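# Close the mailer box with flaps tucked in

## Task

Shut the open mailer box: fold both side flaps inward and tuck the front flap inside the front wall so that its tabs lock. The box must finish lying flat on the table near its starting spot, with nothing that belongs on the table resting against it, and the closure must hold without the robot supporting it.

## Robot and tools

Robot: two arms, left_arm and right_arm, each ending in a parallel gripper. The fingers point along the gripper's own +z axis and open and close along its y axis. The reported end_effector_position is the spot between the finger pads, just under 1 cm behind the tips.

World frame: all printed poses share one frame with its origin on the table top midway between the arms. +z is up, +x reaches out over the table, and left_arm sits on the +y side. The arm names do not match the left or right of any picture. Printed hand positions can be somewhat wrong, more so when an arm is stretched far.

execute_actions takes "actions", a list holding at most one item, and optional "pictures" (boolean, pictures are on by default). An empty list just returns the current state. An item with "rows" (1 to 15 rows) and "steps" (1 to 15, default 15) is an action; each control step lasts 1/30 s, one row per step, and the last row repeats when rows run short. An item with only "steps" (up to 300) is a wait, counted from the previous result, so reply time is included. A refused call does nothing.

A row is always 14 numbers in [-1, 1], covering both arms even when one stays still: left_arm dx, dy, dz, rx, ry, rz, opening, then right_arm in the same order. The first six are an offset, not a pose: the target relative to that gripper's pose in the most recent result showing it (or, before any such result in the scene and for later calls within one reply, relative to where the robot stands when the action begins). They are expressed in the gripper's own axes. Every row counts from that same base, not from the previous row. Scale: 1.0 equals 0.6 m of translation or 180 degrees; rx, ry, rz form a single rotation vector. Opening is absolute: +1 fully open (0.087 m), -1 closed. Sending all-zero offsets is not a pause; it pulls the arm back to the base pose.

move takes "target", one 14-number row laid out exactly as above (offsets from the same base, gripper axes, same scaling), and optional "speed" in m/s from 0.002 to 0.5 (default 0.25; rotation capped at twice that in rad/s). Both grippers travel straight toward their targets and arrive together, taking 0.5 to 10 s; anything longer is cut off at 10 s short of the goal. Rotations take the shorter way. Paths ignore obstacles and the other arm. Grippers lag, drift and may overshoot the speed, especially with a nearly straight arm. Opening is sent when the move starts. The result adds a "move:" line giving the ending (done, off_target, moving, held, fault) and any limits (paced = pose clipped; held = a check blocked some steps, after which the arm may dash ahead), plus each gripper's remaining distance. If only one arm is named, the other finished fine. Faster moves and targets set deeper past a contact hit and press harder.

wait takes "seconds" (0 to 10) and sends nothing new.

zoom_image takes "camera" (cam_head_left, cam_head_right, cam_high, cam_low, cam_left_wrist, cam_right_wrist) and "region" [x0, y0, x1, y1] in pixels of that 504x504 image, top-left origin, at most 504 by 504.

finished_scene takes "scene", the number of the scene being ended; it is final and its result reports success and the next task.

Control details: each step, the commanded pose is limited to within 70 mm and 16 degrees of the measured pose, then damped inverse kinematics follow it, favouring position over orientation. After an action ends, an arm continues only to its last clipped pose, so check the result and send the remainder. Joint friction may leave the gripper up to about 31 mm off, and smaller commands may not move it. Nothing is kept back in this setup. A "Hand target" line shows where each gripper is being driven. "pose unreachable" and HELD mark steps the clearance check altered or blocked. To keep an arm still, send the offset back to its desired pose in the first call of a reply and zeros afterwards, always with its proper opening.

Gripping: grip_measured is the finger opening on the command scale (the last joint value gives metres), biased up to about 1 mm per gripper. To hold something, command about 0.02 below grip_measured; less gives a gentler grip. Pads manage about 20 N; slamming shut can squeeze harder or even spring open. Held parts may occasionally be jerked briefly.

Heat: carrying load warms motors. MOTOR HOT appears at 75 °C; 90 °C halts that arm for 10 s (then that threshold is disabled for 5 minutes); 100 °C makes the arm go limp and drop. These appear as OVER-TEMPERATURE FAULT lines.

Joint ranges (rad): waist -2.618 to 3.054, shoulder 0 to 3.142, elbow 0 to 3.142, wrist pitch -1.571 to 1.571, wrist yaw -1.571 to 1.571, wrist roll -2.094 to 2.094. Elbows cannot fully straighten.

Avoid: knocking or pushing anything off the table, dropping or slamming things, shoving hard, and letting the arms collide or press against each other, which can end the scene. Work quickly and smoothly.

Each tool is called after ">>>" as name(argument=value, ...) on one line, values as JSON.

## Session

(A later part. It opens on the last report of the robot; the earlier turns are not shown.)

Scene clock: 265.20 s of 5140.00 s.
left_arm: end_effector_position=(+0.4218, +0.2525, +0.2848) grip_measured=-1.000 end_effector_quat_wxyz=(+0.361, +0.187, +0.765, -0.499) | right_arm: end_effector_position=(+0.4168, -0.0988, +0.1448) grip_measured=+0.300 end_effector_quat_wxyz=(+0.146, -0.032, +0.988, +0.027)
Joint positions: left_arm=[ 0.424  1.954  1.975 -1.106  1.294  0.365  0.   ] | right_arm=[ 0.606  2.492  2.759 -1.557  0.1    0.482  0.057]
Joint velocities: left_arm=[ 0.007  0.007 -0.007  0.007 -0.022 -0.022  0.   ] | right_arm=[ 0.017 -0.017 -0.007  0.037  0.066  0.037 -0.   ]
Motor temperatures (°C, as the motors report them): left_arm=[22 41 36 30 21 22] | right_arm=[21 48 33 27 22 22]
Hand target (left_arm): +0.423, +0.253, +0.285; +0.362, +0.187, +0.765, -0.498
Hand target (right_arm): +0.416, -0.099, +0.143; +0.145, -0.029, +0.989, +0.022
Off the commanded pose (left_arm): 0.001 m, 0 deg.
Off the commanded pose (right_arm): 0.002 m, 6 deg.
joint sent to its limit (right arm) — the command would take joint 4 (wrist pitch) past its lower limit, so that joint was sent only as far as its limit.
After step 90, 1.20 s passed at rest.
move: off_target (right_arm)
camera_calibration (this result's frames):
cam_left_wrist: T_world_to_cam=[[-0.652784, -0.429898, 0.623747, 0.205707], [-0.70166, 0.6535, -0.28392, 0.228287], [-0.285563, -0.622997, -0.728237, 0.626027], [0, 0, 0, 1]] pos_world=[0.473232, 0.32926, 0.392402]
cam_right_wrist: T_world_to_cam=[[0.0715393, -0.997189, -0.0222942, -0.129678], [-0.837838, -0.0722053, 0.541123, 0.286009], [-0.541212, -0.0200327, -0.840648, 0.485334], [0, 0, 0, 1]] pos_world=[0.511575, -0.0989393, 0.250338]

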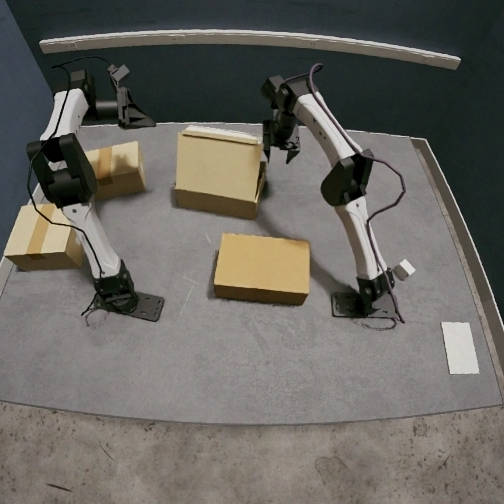

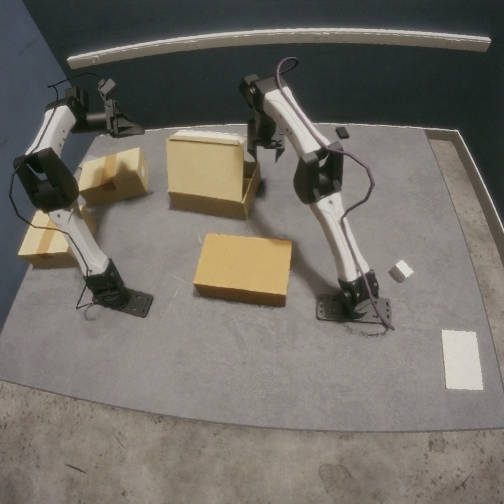

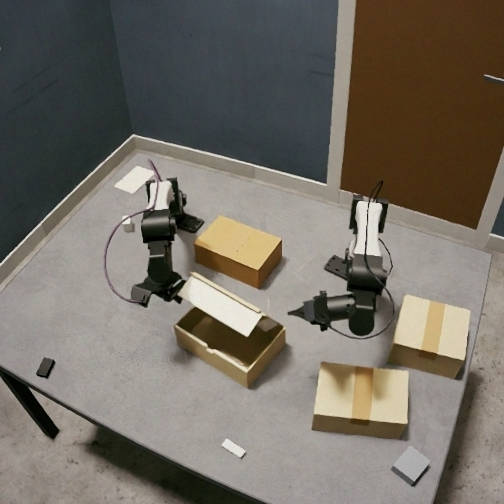

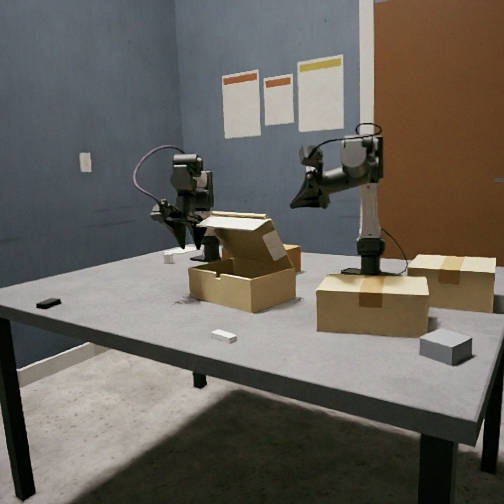

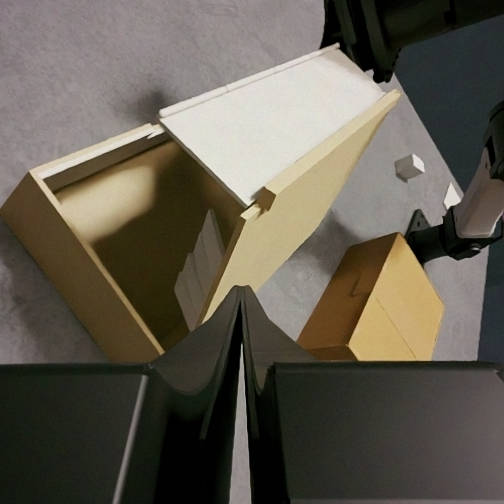

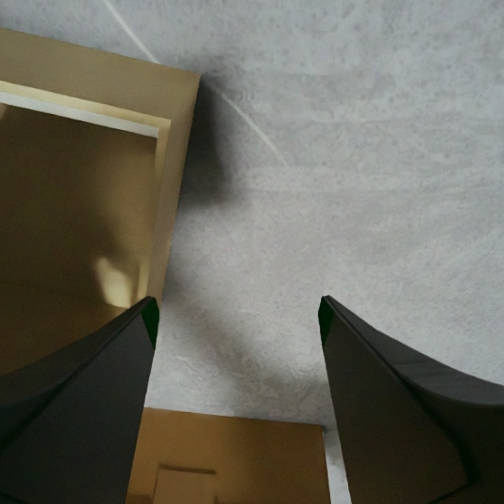

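>>> move(target=[0,0,0,0,0,0,-1,0.122,-0.12,-0.147,-0.4,0,0,-1])

Scene clock: 274.67 s of 5140.00 s.
left_arm: end_effector_position=(+0.4218, +0.2525, +0.2848) grip_measured=-1.000 end_effector_quat_wxyz=(+0.361, +0.187, +0.765, -0.499) | right_arm: end_effector_position=(+0.3279, -0.1765, +0.2033) grip_measured=-0.985 end_effector_quat_wxyz=(+0.112, -0.116, +0.783, +0.601)
Joint positions: left_arm=[ 0.424  1.954  1.975 -1.106  1.294  0.365  0.   ] | right_arm=[ 0.085  1.814  1.423 -0.894 -1.304 -0.035  0.001]
Joint velocities: left_arm=[-0.007 -0.012 -0.002 -0.007  0.051  0.007  0.   ] | right_arm=[-0.007  0.007 -0.007  0.007 -0.022 -0.081  0.   ]
Motor temperatures (°C, as the motors report them): left_arm=[22 42 36 30 22 22] | right_arm=[21 48 33 27 22 22]
Hand target (left_arm): +0.422, +0.252, +0.285; +0.361, +0.187, +0.765, -0.499
Hand target (right_arm): +0.325, -0.178, +0.204; +0.107, -0.112, +0.781, +0.605
Off the commanded pose (left_arm): 0.000 m, 0 deg.
Off the commanded pose (right_arm): 0.004 m, 2 deg.
After step 90, 3.33 s passed at rest.
move: done
camera_calibration (this result's frames):
cam_left_wrist: T_world_to_cam=[[-0.652784, -0.429898, 0.623747, 0.205707], [-0.70166, 0.6535, -0.28392, 0.228287], [-0.285563, -0.622997, -0.728237, 0.626027], [0, 0, 0, 1]] pos_world=[0.473232, 0.32926, 0.392402]
cam_right_wrist: T_world_to_cam=[[0.320144, -0.270166, -0.90803, 0.0273907], [-0.645319, -0.763913, -0.000233031, 0.0990828], [-0.693593, 0.586043, -0.418905, 0.556035], [0, 0, 0, 1]] pos_world=[0.440833, -0.24277, 0.257821]

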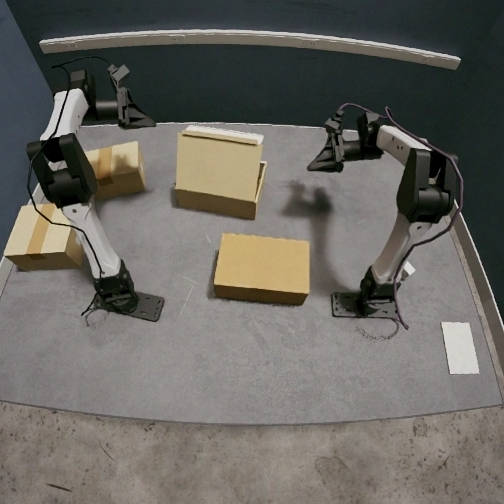

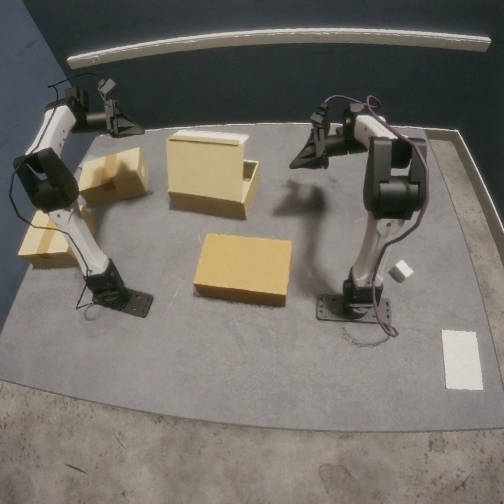

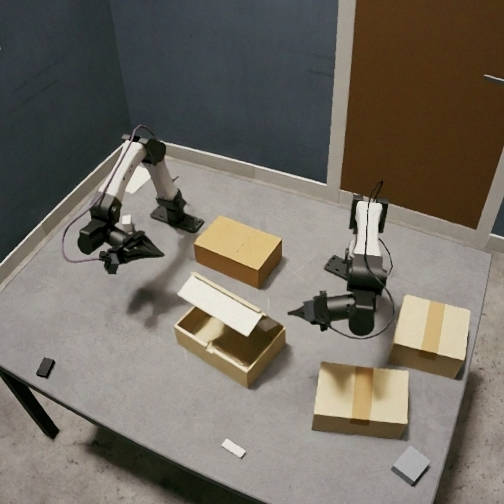

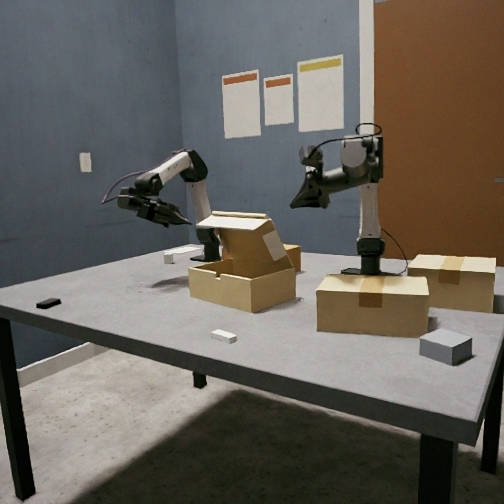

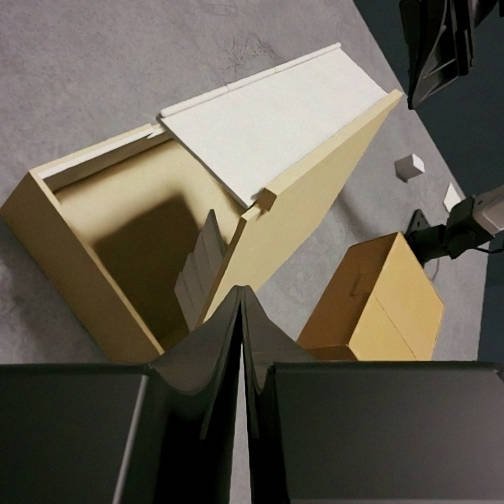

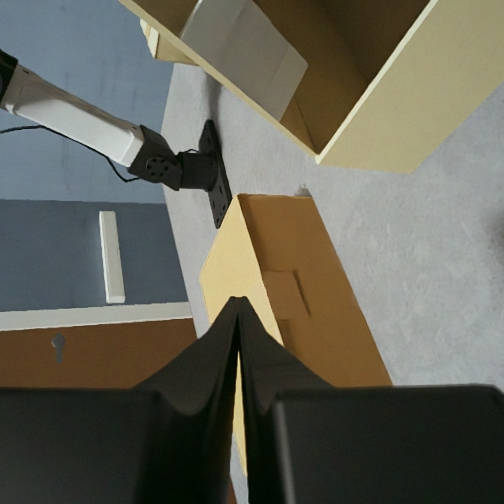

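>>> move(target=[0,0,0,0,0,0,-1,-0.068,0.025,0.124,0,0,-0.2,0.3])

Scene clock: 280.37 s of 5140.00 s.
left_arm: end_effector_position=(+0.4218, +0.2525, +0.2848) grip_measured=-1.000 end_effector_quat_wxyz=(+0.361, +0.187, +0.765, -0.499) | right_arm: end_effector_position=(+0.3577, -0.1034, +0.2004) grip_measured=+0.300 end_effector_quat_wxyz=(+0.269, -0.338, +0.720, +0.543)
Joint positions: left_arm=[ 0.424  1.954  1.975 -1.106  1.294  0.365  0.   ] | right_arm=[ 0.291  1.814  1.423 -0.414 -1.194 -0.097  0.057]
Joint velocities: left_arm=[ 0.002 -0.002  0.002 -0.022 -0.007 -0.066  0.   ] | right_arm=[ 0.002 -0.007 -0.007  0.007  0.066  0.022 -0.   ]
Motor temperatures (°C, as the motors report them): left_arm=[22 42 36 29 22 22] | right_arm=[21 47 33 27 22 22]
Hand target (left_arm): +0.422, +0.252, +0.285; +0.361, +0.187, +0.765, -0.499
Hand target (right_arm): +0.364, -0.100, +0.210; +0.290, -0.353, +0.710, +0.536
Off the commanded pose (left_arm): 0.000 m, 0 deg.
Off the commanded pose (right_arm): 0.013 m, 3 deg.
After step 90, 0.90 s passed at rest.
move: off_target (right_arm)
camera_calibration (this result's frames):
cam_left_wrist: T_world_to_cam=[[-0.652784, -0.429898, 0.623747, 0.205707], [-0.70166, 0.6535, -0.28392, 0.228287], [-0.285563, -0.622997, -0.728237, 0.626027], [0, 0, 0, 1]] pos_world=[0.473232, 0.32926, 0.392402]
cam_right_wrist: T_world_to_cam=[[0.781868, -0.200157, -0.59044, -0.186616], [-0.43089, -0.857947, -0.279749, 0.143761], [-0.450573, 0.473142, -0.757047, 0.501879], [0, 0, 0, 1]] pos_world=[0.433988, -0.151473, 0.309978]

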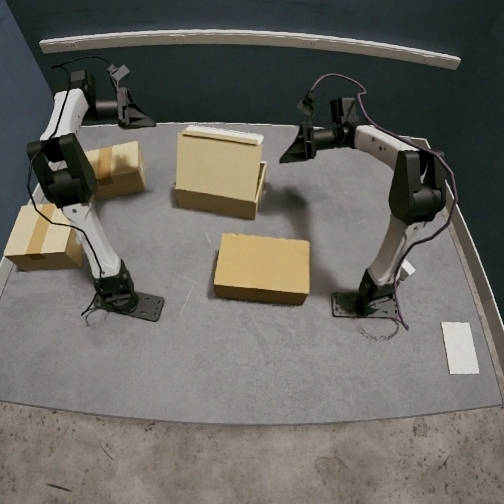

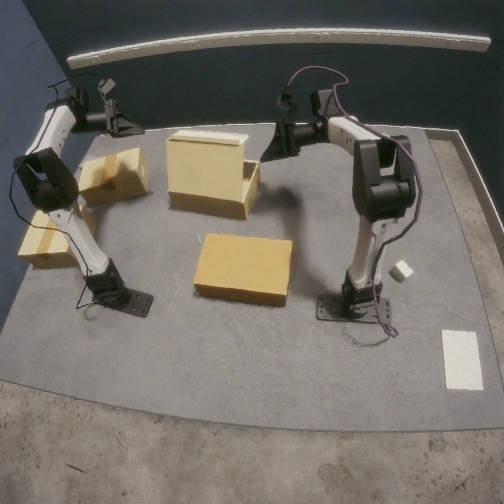

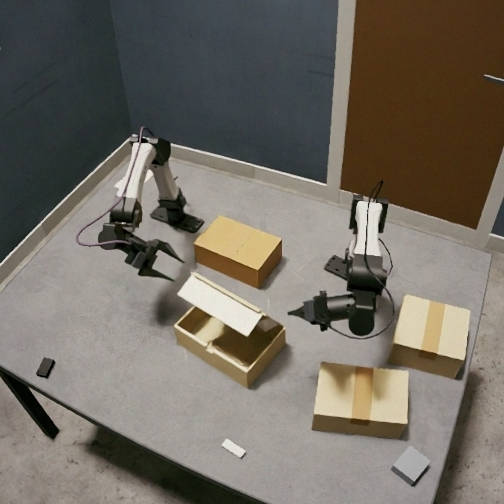

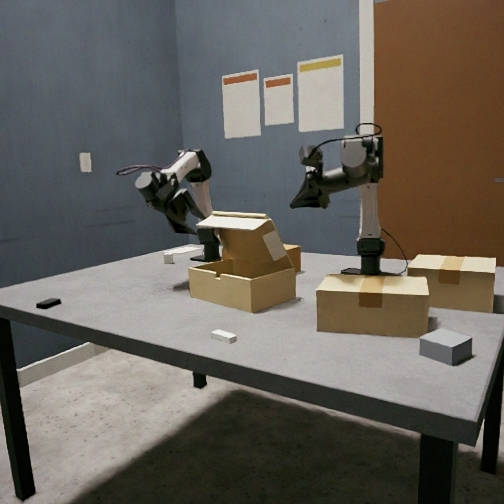

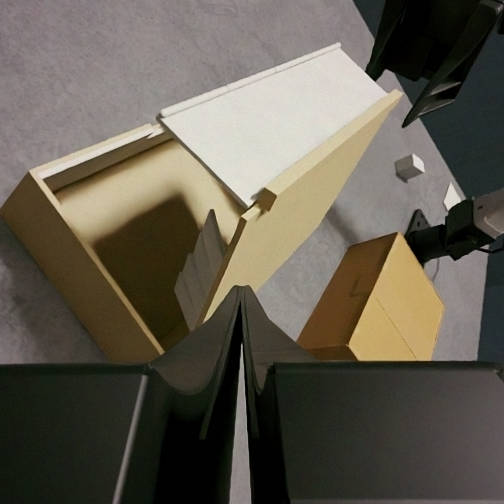

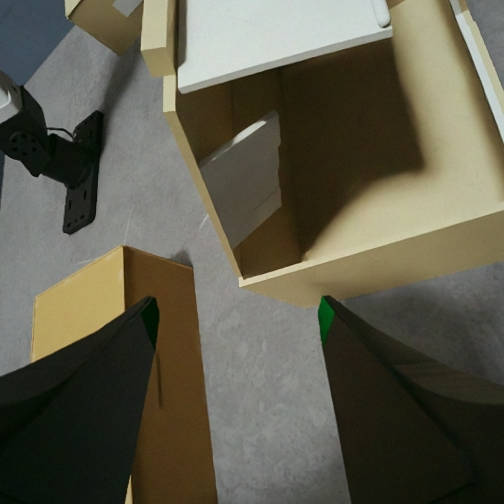

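>>> move(target=[0,0,0,0,0,0,-1,0,0.035,0.09,0,0,-0.05,0.3], speed=0.1)

Scene clock: 283.57 s of 5140.00 s.
left_arm: end_effector_position=(+0.4218, +0.2525, +0.2848) grip_measured=-1.000 end_effector_quat_wxyz=(+0.361, +0.187, +0.765, -0.499) | right_arm: end_effector_position=(+0.3461, -0.0478, +0.1892) grip_measured=+0.300 end_effector_quat_wxyz=(+0.297, -0.392, +0.697, +0.522)
Joint positions: left_arm=[ 0.424  1.954  1.975 -1.106  1.294  0.365  0.   ] | right_arm=[ 0.445  1.814  1.361 -0.181 -1.081 -0.035  0.057]
Joint velocities: left_arm=[-0.007 -0.012  0.007  0.007  0.007 -0.051  0.   ] | right_arm=[ 0.007 -0.002 -0.007 -0.007  0.051 -0.022  0.   ]
Motor temperatures (°C, as the motors report them): left_arm=[22 43 36 29 22 22] | right_arm=[21 47 33 27 22 22]
Hand target (left_arm): +0.422, +0.252, +0.285; +0.361, +0.187, +0.765, -0.499
Hand target (right_arm): +0.343, -0.048, +0.198; +0.310, -0.395, +0.692, +0.520
Off the commanded pose (left_arm): 0.000 m, 0 deg.
Off the commanded pose (right_arm): 0.010 m, 2 deg.
move: done
camera_calibration (this result's frames):
cam_left_wrist: T_world_to_cam=[[-0.652784, -0.429898, 0.623747, 0.205707], [-0.70166, 0.6535, -0.28392, 0.228287], [-0.285563, -0.622997, -0.728237, 0.626027], [0, 0, 0, 1]] pos_world=[0.473232, 0.32926, 0.392402]
cam_right_wrist: T_world_to_cam=[[0.859065, -0.166972, -0.483868, -0.218334], [-0.349032, -0.882535, -0.315132, 0.16052], [-0.374412, 0.439604, -0.816434, 0.445159], [0, 0, 0, 1]] pos_world=[0.410263, -0.0904845, 0.308383]

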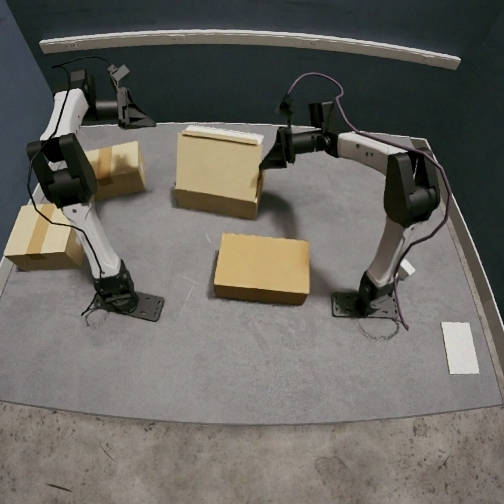

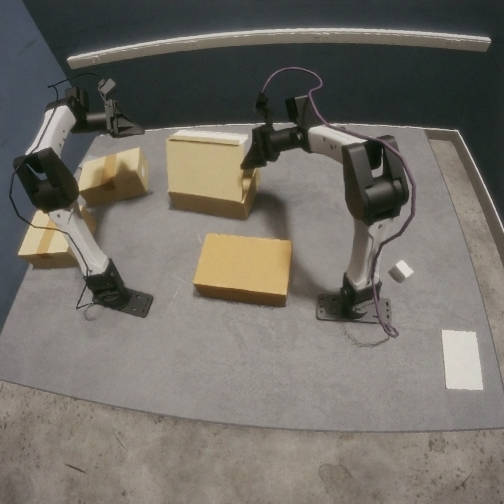

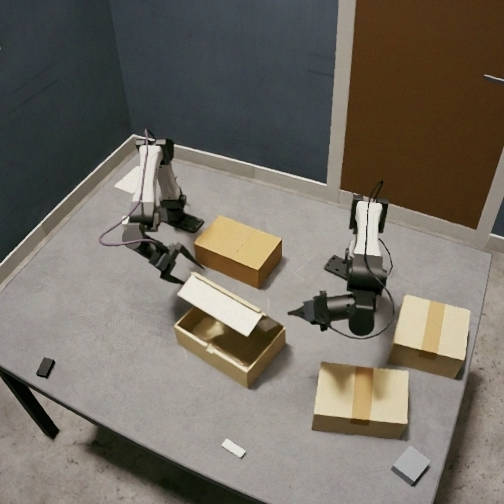

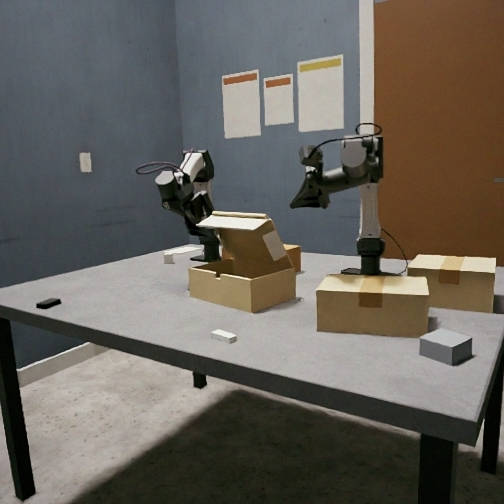

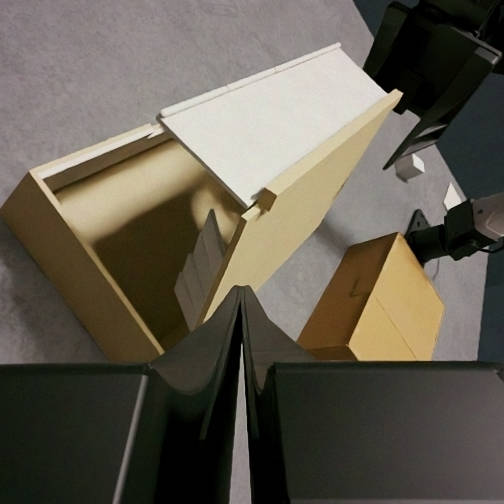

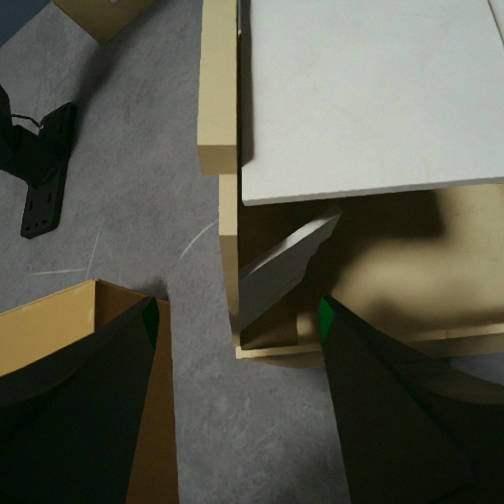

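>>> move(target=[0,0,0,0,0,0,-1,-0.05,0,0.065,0,0,0,0.0], speed=0.1)

Scene clock: 286.03 s of 5140.00 s.
left_arm: end_effector_position=(+0.4218, +0.2525, +0.2848) grip_measured=-1.000 end_effector_quat_wxyz=(+0.361, +0.187, +0.765, -0.499) | right_arm: end_effector_position=(+0.3584, -0.0084, +0.2010) grip_measured=+0.000 end_effector_quat_wxyz=(+0.295, -0.393, +0.697, +0.521)
Joint positions: left_arm=[ 0.424  1.954  1.975 -1.106  1.294  0.365  0.   ] | right_arm=[ 0.52   1.906  1.514 -0.178 -1.021  0.042  0.044]
Joint velocities: left_arm=[-0.007 -0.002  0.007 -0.081 -0.051  0.022  0.   ] | right_arm=[ 0.007 -0.012  0.012 -0.022 -0.007  0.007 -0.   ]
Motor temperatures (°C, as the motors report them): left_arm=[22 43 36 29 22 22] | right_arm=[21 46 33 27 22 22]
Hand target (left_arm): +0.422, +0.252, +0.285; +0.361, +0.187, +0.765, -0.499
Hand target (right_arm): +0.362, -0.004, +0.203; +0.297, -0.392, +0.697, +0.521
Off the commanded pose (left_arm): 0.000 m, 0 deg.
Off the commanded pose (right_arm): 0.007 m, 0 deg.
move: done
camera_calibration (this result's frames):
cam_left_wrist: T_world_to_cam=[[-0.652784, -0.429898, 0.623747, 0.205707], [-0.70166, 0.6535, -0.28392, 0.228287], [-0.285563, -0.622997, -0.728237, 0.626027], [0, 0, 0, 1]] pos_world=[0.473232, 0.32926, 0.392402]
cam_right_wrist: T_world_to_cam=[[0.859058, -0.164694, -0.484661, -0.21642], [-0.345525, -0.885146, -0.311656, 0.201324], [-0.377667, 0.435193, -0.817297, 0.443275], [0, 0, 0, 1]] pos_world=[0.422891, -0.0503521, 0.320141]

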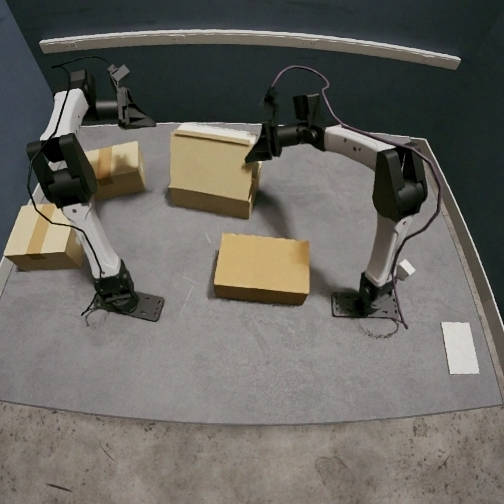

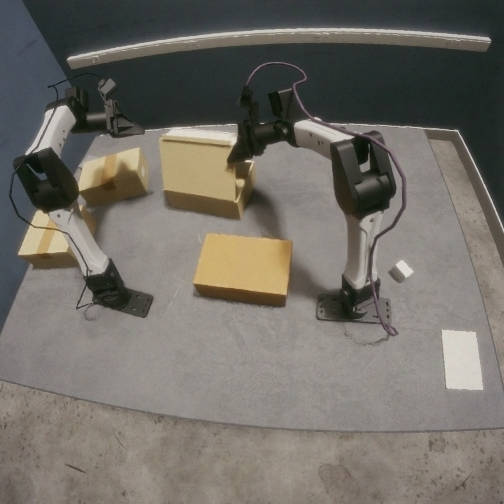

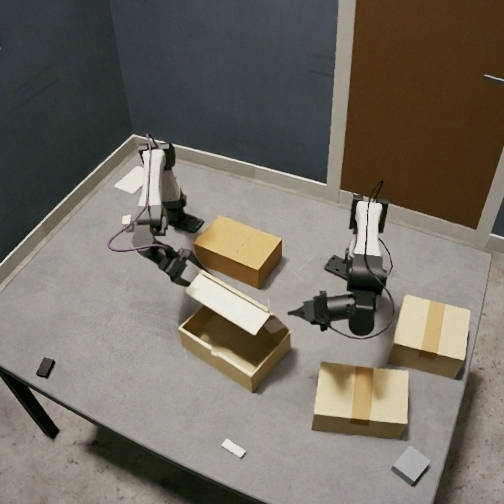

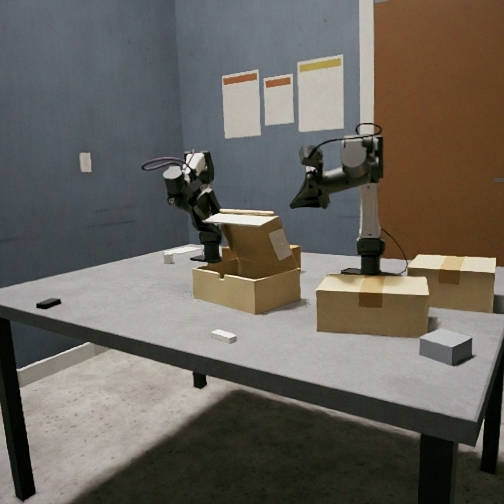

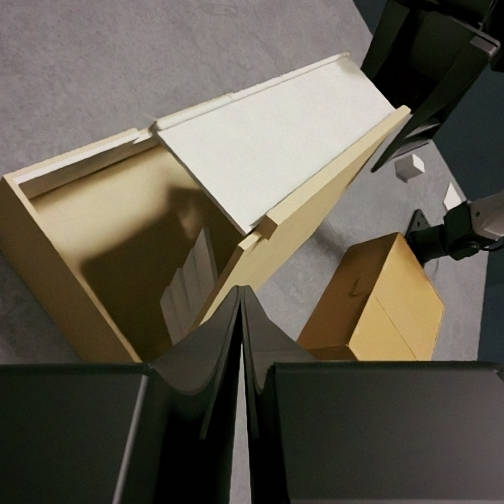

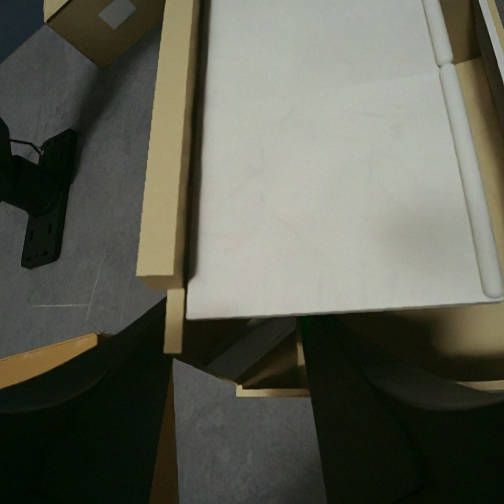

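Pushed the box via side flap; close anyway.

>>> move(target=[0,0,0,0,0,0,-1,0,0,0,0,0,0,-0.96])

Scene clock: 288.37 s of 5140.00 s.
left_arm: end_effector_position=(+0.4218, +0.2525, +0.2848) grip_measured=-1.000 end_effector_quat_wxyz=(+0.361, +0.187, +0.765, -0.499) | right_arm: end_effector_position=(+0.3575, -0.0082, +0.2014) grip_measured=-0.904 end_effector_quat_wxyz=(+0.293, -0.392, +0.697, +0.524)
Joint positions: left_arm=[ 0.424  1.954  1.975 -1.106  1.294  0.365  0.   ] | right_arm=[ 0.52   1.906  1.514 -0.178 -1.025  0.047  0.004]
Joint velocities: left_arm=[-0.022 -0.002 -0.007 -0.022  0.022 -0.007  0.   ] | right_arm=[ 0.012 -0.007  0.002 -0.051 -0.037  0.051  0.001]
Motor temperatures (°C, as the motors report them): left_arm=[22 43 36 29 22 22] | right_arm=[21 46 34 28 22 22]
Hand target (left_arm): +0.422, +0.252, +0.285; +0.361, +0.187, +0.765, -0.499
Hand target (right_arm): +0.358, -0.008, +0.201; +0.295, -0.393, +0.697, +0.522
Off the commanded pose (left_arm): 0.000 m, 0 deg.
Off the commanded pose (right_arm): 0.001 m, 0 deg.
move: done
camera_calibration (this result's frames):
cam_left_wrist: T_world_to_cam=[[-0.652784, -0.429898, 0.623747, 0.205707], [-0.70166, 0.6535, -0.28392, 0.228287], [-0.285563, -0.622997, -0.728237, 0.626027], [0, 0, 0, 1]] pos_world=[0.473232, 0.32926, 0.392402]
cam_right_wrist: T_world_to_cam=[[0.856785, -0.161423, -0.489757, -0.213561], [-0.344973, -0.885349, -0.311691, 0.201091], [-0.383292, 0.436005, -0.81424, 0.444676], [0, 0, 0, 1]] pos_world=[0.422788, -0.0503191, 0.320158]

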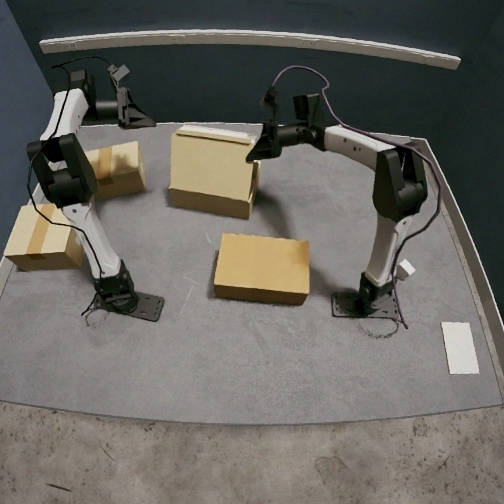

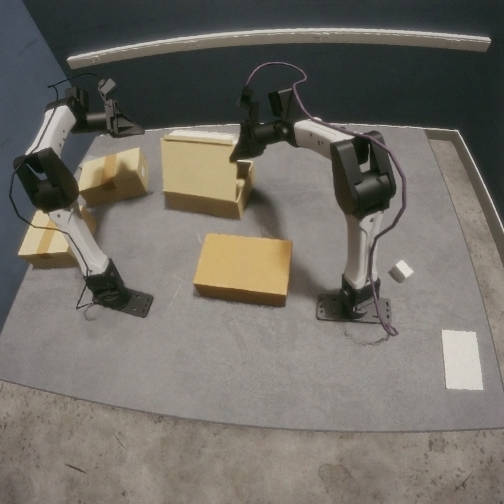

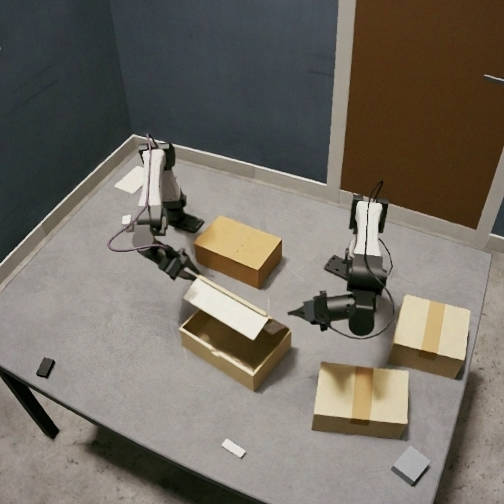

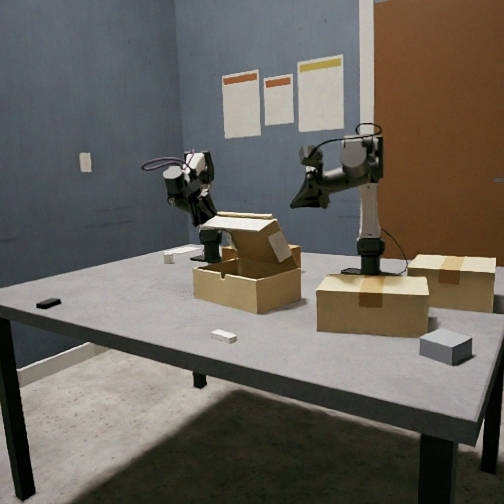

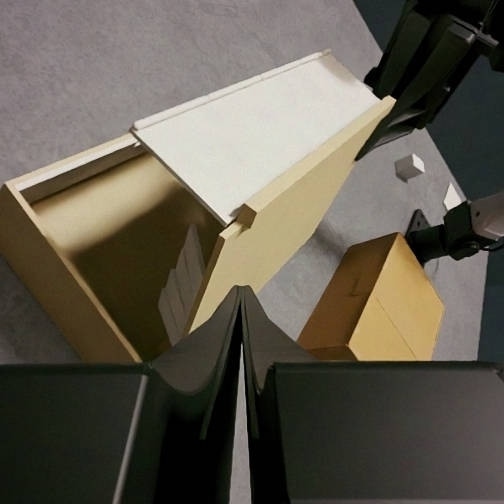

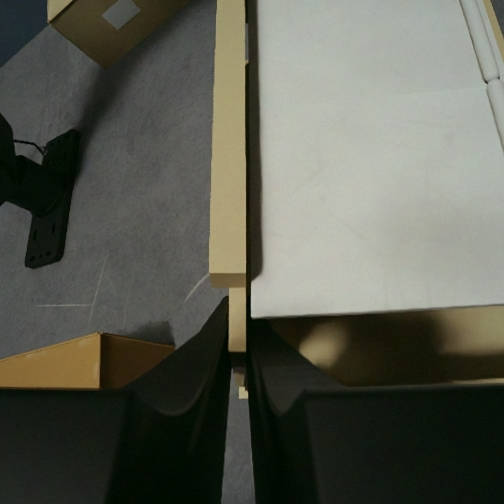

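>>> move(target=[0,0,0,0,0,0,-1,0.045,-0.007,-0.144,-0.055,0.033,-0.019,-0.96], speed=0.05)

Scene clock: 296.03 s of 5140.00 s.
left_arm: end_effector_position=(+0.4218, +0.2525, +0.2848) grip_measured=-1.000 end_effector_quat_wxyz=(+0.361, +0.187, +0.765, -0.499) | right_arm: end_effector_position=(+0.3449, -0.0957, +0.2033) grip_measured=-0.904 end_effector_quat_wxyz=(+0.243, -0.463, +0.651, +0.550)
Joint positions: left_arm=[ 0.424  1.954  1.975 -1.106  1.294  0.365  0.   ] | right_arm=[ 0.323  2.02   1.805 -1.097 -1.281 -0.765  0.004]
Joint velocities: left_arm=[-0.007 -0.002  0.002 -0.066 -0.007  0.007  0.   ] | right_arm=[-0.007  0.022  0.012 -0.066 -0.066 -0.007 -0.   ]
Motor temperatures (°C, as the motors report them): left_arm=[22 43 36 29 22 22] | right_arm=[21 45 34 28 22 22]
Hand target (left_arm): +0.422, +0.252, +0.285; +0.361, +0.187, +0.765, -0.499
Hand target (right_arm): +0.347, -0.097, +0.203; +0.241, -0.460, +0.651, +0.554
Off the commanded pose (left_arm): 0.000 m, 0 deg.
Off the commanded pose (right_arm): 0.004 m, 1 deg.
After step 90, 1.93 s passed at rest.
move: done
camera_calibration (this result's frames):
cam_left_wrist: T_world_to_cam=[[-0.652784, -0.429898, 0.623747, 0.205707], [-0.70166, 0.6535, -0.28392, 0.228287], [-0.285563, -0.622997, -0.728237, 0.626027], [0, 0, 0, 1]] pos_world=[0.473232, 0.32926, 0.392402]
cam_right_wrist: T_world_to_cam=[[0.876552, 0.0167214, -0.481017, -0.207497], [-0.157336, -0.934536, -0.319199, 0.0519852], [-0.454865, 0.355476, -0.816538, 0.496979], [0, 0, 0, 1]] pos_world=[0.416119, -0.124612, 0.322586]

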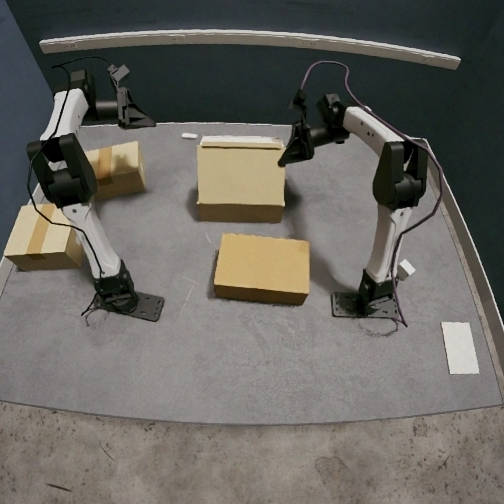

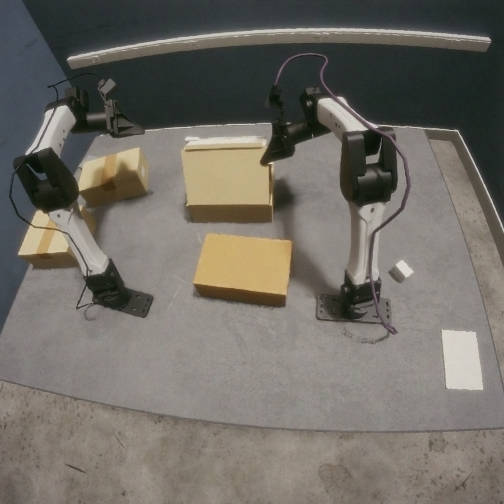

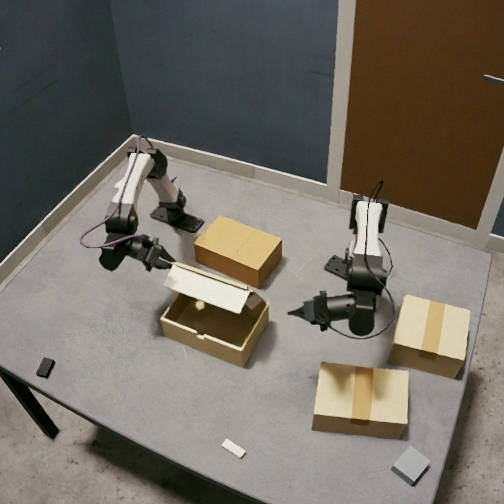

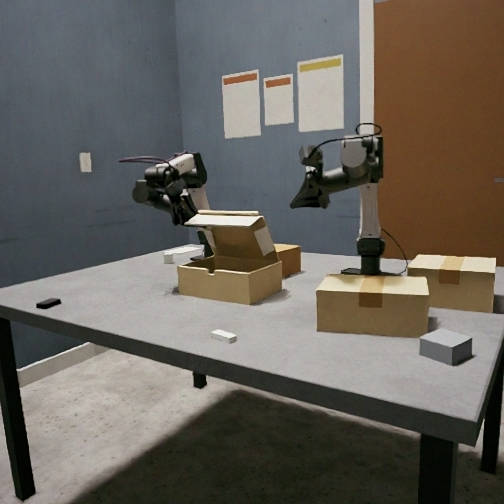

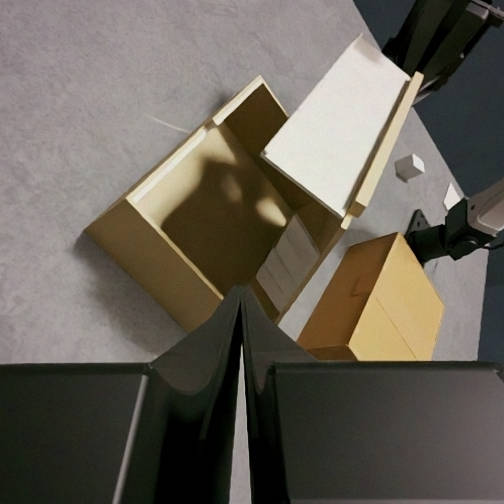

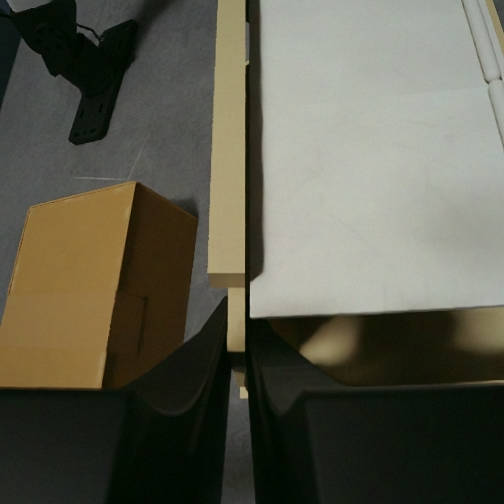

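>>> move(target=[0.03,-0.145,0.28,0.133,0.113,0.043,-1,0,0,0,0,0,0,-0.96])

Scene clock: 300.70 s of 5140.00 s.
left_arm: end_effector_position=(+0.4147, +0.0622, +0.2940) grip_measured=-1.000 end_effector_quat_wxyz=(+0.257, +0.377, +0.672, -0.583) | right_arm: end_effector_position=(+0.3439, -0.0960, +0.2033) grip_measured=-0.904 end_effector_quat_wxyz=(+0.242, -0.463, +0.651, +0.551)
Joint positions: left_arm=[-0.022  2.456  2.831 -1.491  1.361  0.464  0.   ] | right_arm=[ 0.323  2.02   1.806 -1.107 -1.282 -0.774  0.004]
Joint velocities: left_arm=[-0.012  0.056  0.066 -0.081 -0.022  0.051  0.   ] | right_arm=[ 0.002  0.002 -0.012 -0.022  0.022  0.051  0.001]
Motor temperatures (°C, as the motors report them): left_arm=[22 44 36 29 22 22] | right_arm=[21 45 34 27 22 22]
Hand target (left_arm): +0.415, +0.063, +0.287; +0.242, +0.365, +0.679, -0.589
Hand target (right_arm): +0.345, -0.096, +0.203; +0.243, -0.463, +0.651, +0.550
Off the commanded pose (left_arm): 0.008 m, 6 deg.
Off the commanded pose (right_arm): 0.001 m, 0 deg.
move: off_target (left_arm)
camera_calibration (this result's frames):
cam_left_wrist: T_world_to_cam=[[-0.810921, -0.0288138, 0.584446, 0.16572], [-0.287386, 0.889642, -0.354888, 0.184678], [-0.509722, -0.455748, -0.72971, 0.595181], [0, 0, 0, 1]] pos_world=[0.490836, 0.11173, 0.402995]
cam_right_wrist: T_world_to_cam=[[0.876146, 0.0189632, -0.481673, -0.206121], [-0.155133, -0.934975, -0.318991, 0.0507033], [-0.456401, 0.354206, -0.816233, 0.496976], [0, 0, 0, 1]] pos_world=[0.415278, -0.124717, 0.322539]

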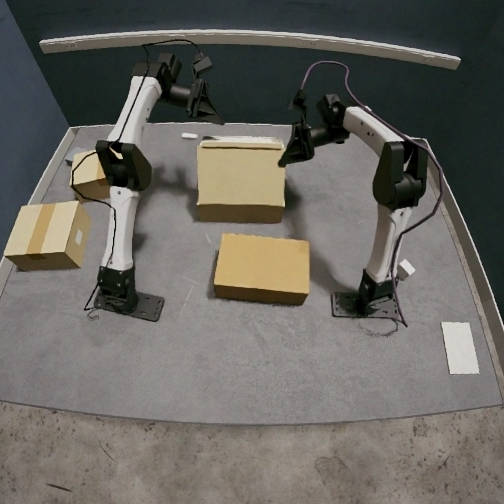

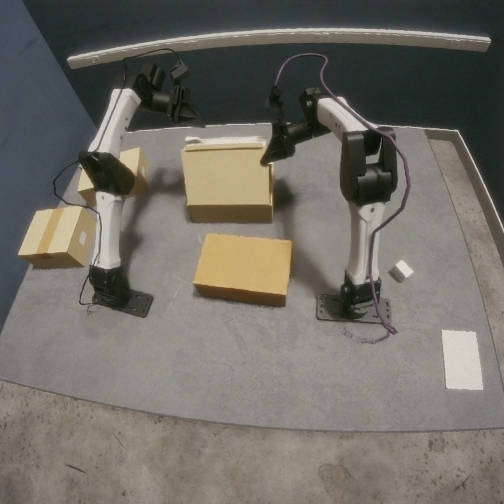

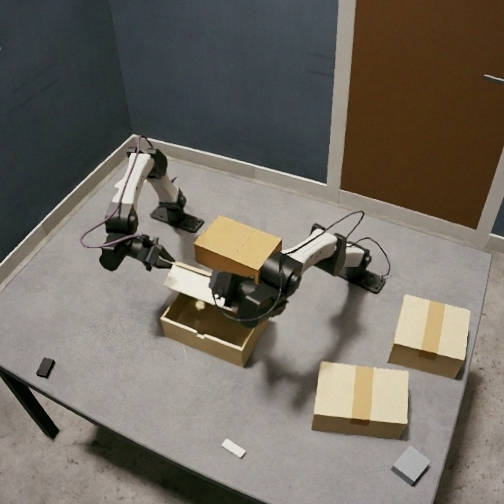

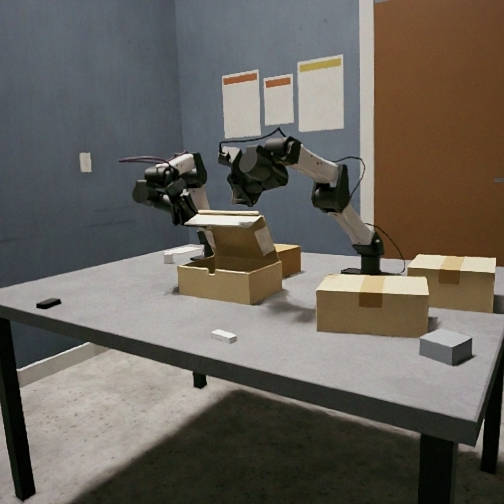

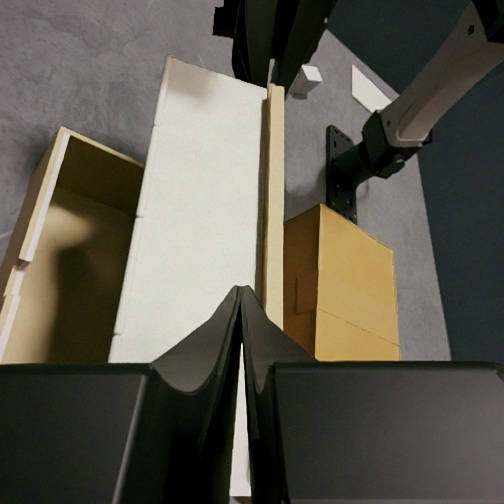

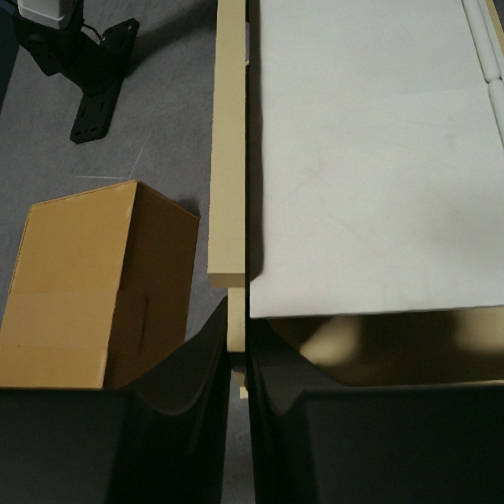

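>>> move(target=[0.104,0.079,0.025,0,0,0,-1,0,0,0,0,0,0,-0.96], speed=0.08)

Scene clock: 304.37 s of 5140.00 s.
left_arm: end_effector_position=(+0.4139, +0.0618, +0.2227) grip_measured=-1.000 end_effector_quat_wxyz=(+0.260, +0.384, +0.664, -0.586) | right_arm: end_effector_position=(+0.3439, -0.0960, +0.2033) grip_measured=-0.904 end_effector_quat_wxyz=(+0.242, -0.463, +0.651, +0.551)
Joint positions: left_arm=[-0.022  2.229  2.115 -1.019  1.375  0.497  0.   ] | right_arm=[ 0.323  2.02   1.806 -1.107 -1.282 -0.774  0.004]
Joint velocities: left_arm=[-0.017 -0.022 -0.032  0.212  0.066 -0.066  0.   ] | right_arm=[-0.002 -0.017  0.007  0.007  0.007 -0.007 -0.   ]
Motor temperatures (°C, as the motors report them): left_arm=[22 45 36 28 22 22] | right_arm=[21 45 34 27 22 22]
Hand target (left_arm): +0.415, +0.063, +0.215; +0.256, +0.378, +0.671, -0.583
Hand target (right_arm): +0.344, -0.096, +0.203; +0.242, -0.463, +0.651, +0.551
Off the commanded pose (left_arm): 0.009 m, 1 deg.
Off the commanded pose (right_arm): 0.000 m, 0 deg.
move: done
camera_calibration (this result's frames):
cam_left_wrist: T_world_to_cam=[[-0.819064, -0.0119436, 0.573578, 0.211505], [-0.271813, 0.888527, -0.369646, 0.156371], [-0.505224, -0.45867, -0.731007, 0.541188], [0, 0, 0, 1]] pos_world=[0.489161, 0.111812, 0.332099]
cam_right_wrist: T_world_to_cam=[[0.876146, 0.0189632, -0.481673, -0.206121], [-0.155133, -0.934975, -0.318991, 0.0507033], [-0.456401, 0.354206, -0.816233, 0.496976], [0, 0, 0, 1]] pos_world=[0.415278, -0.124717, 0.322539]

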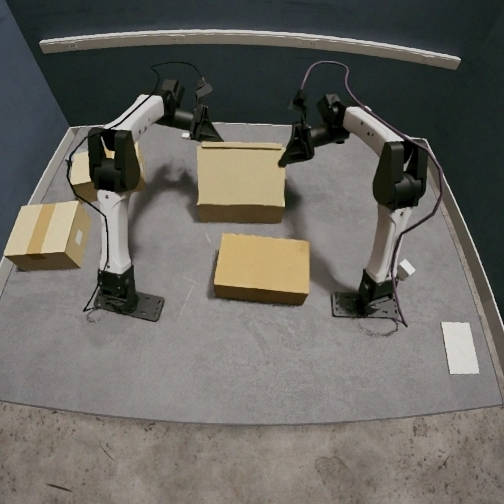

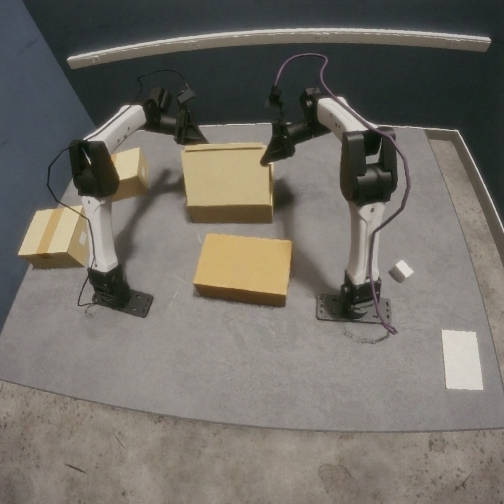

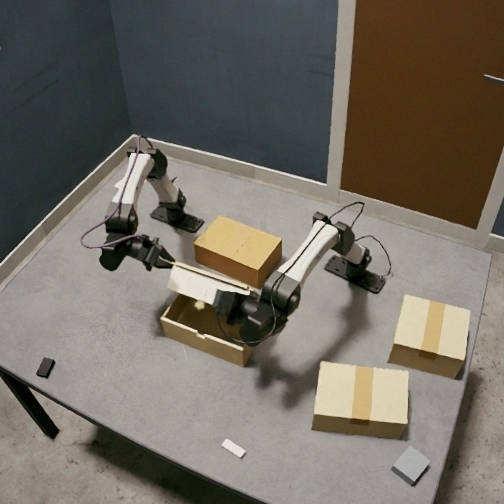

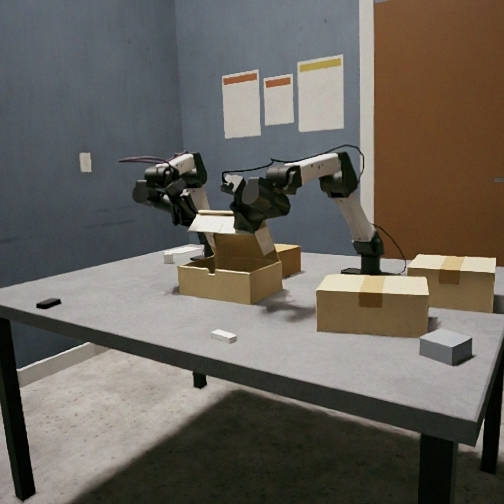

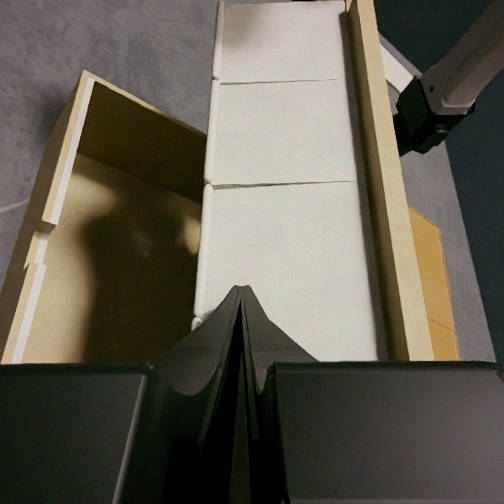

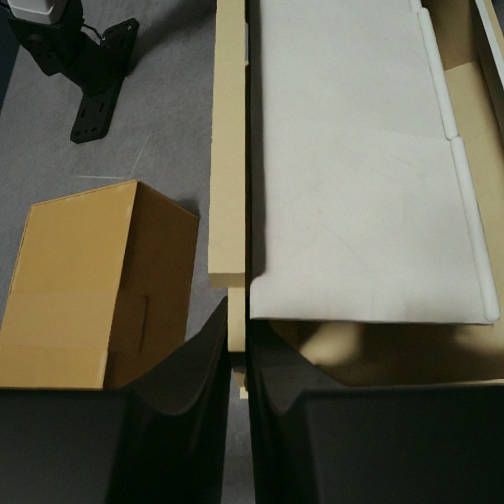

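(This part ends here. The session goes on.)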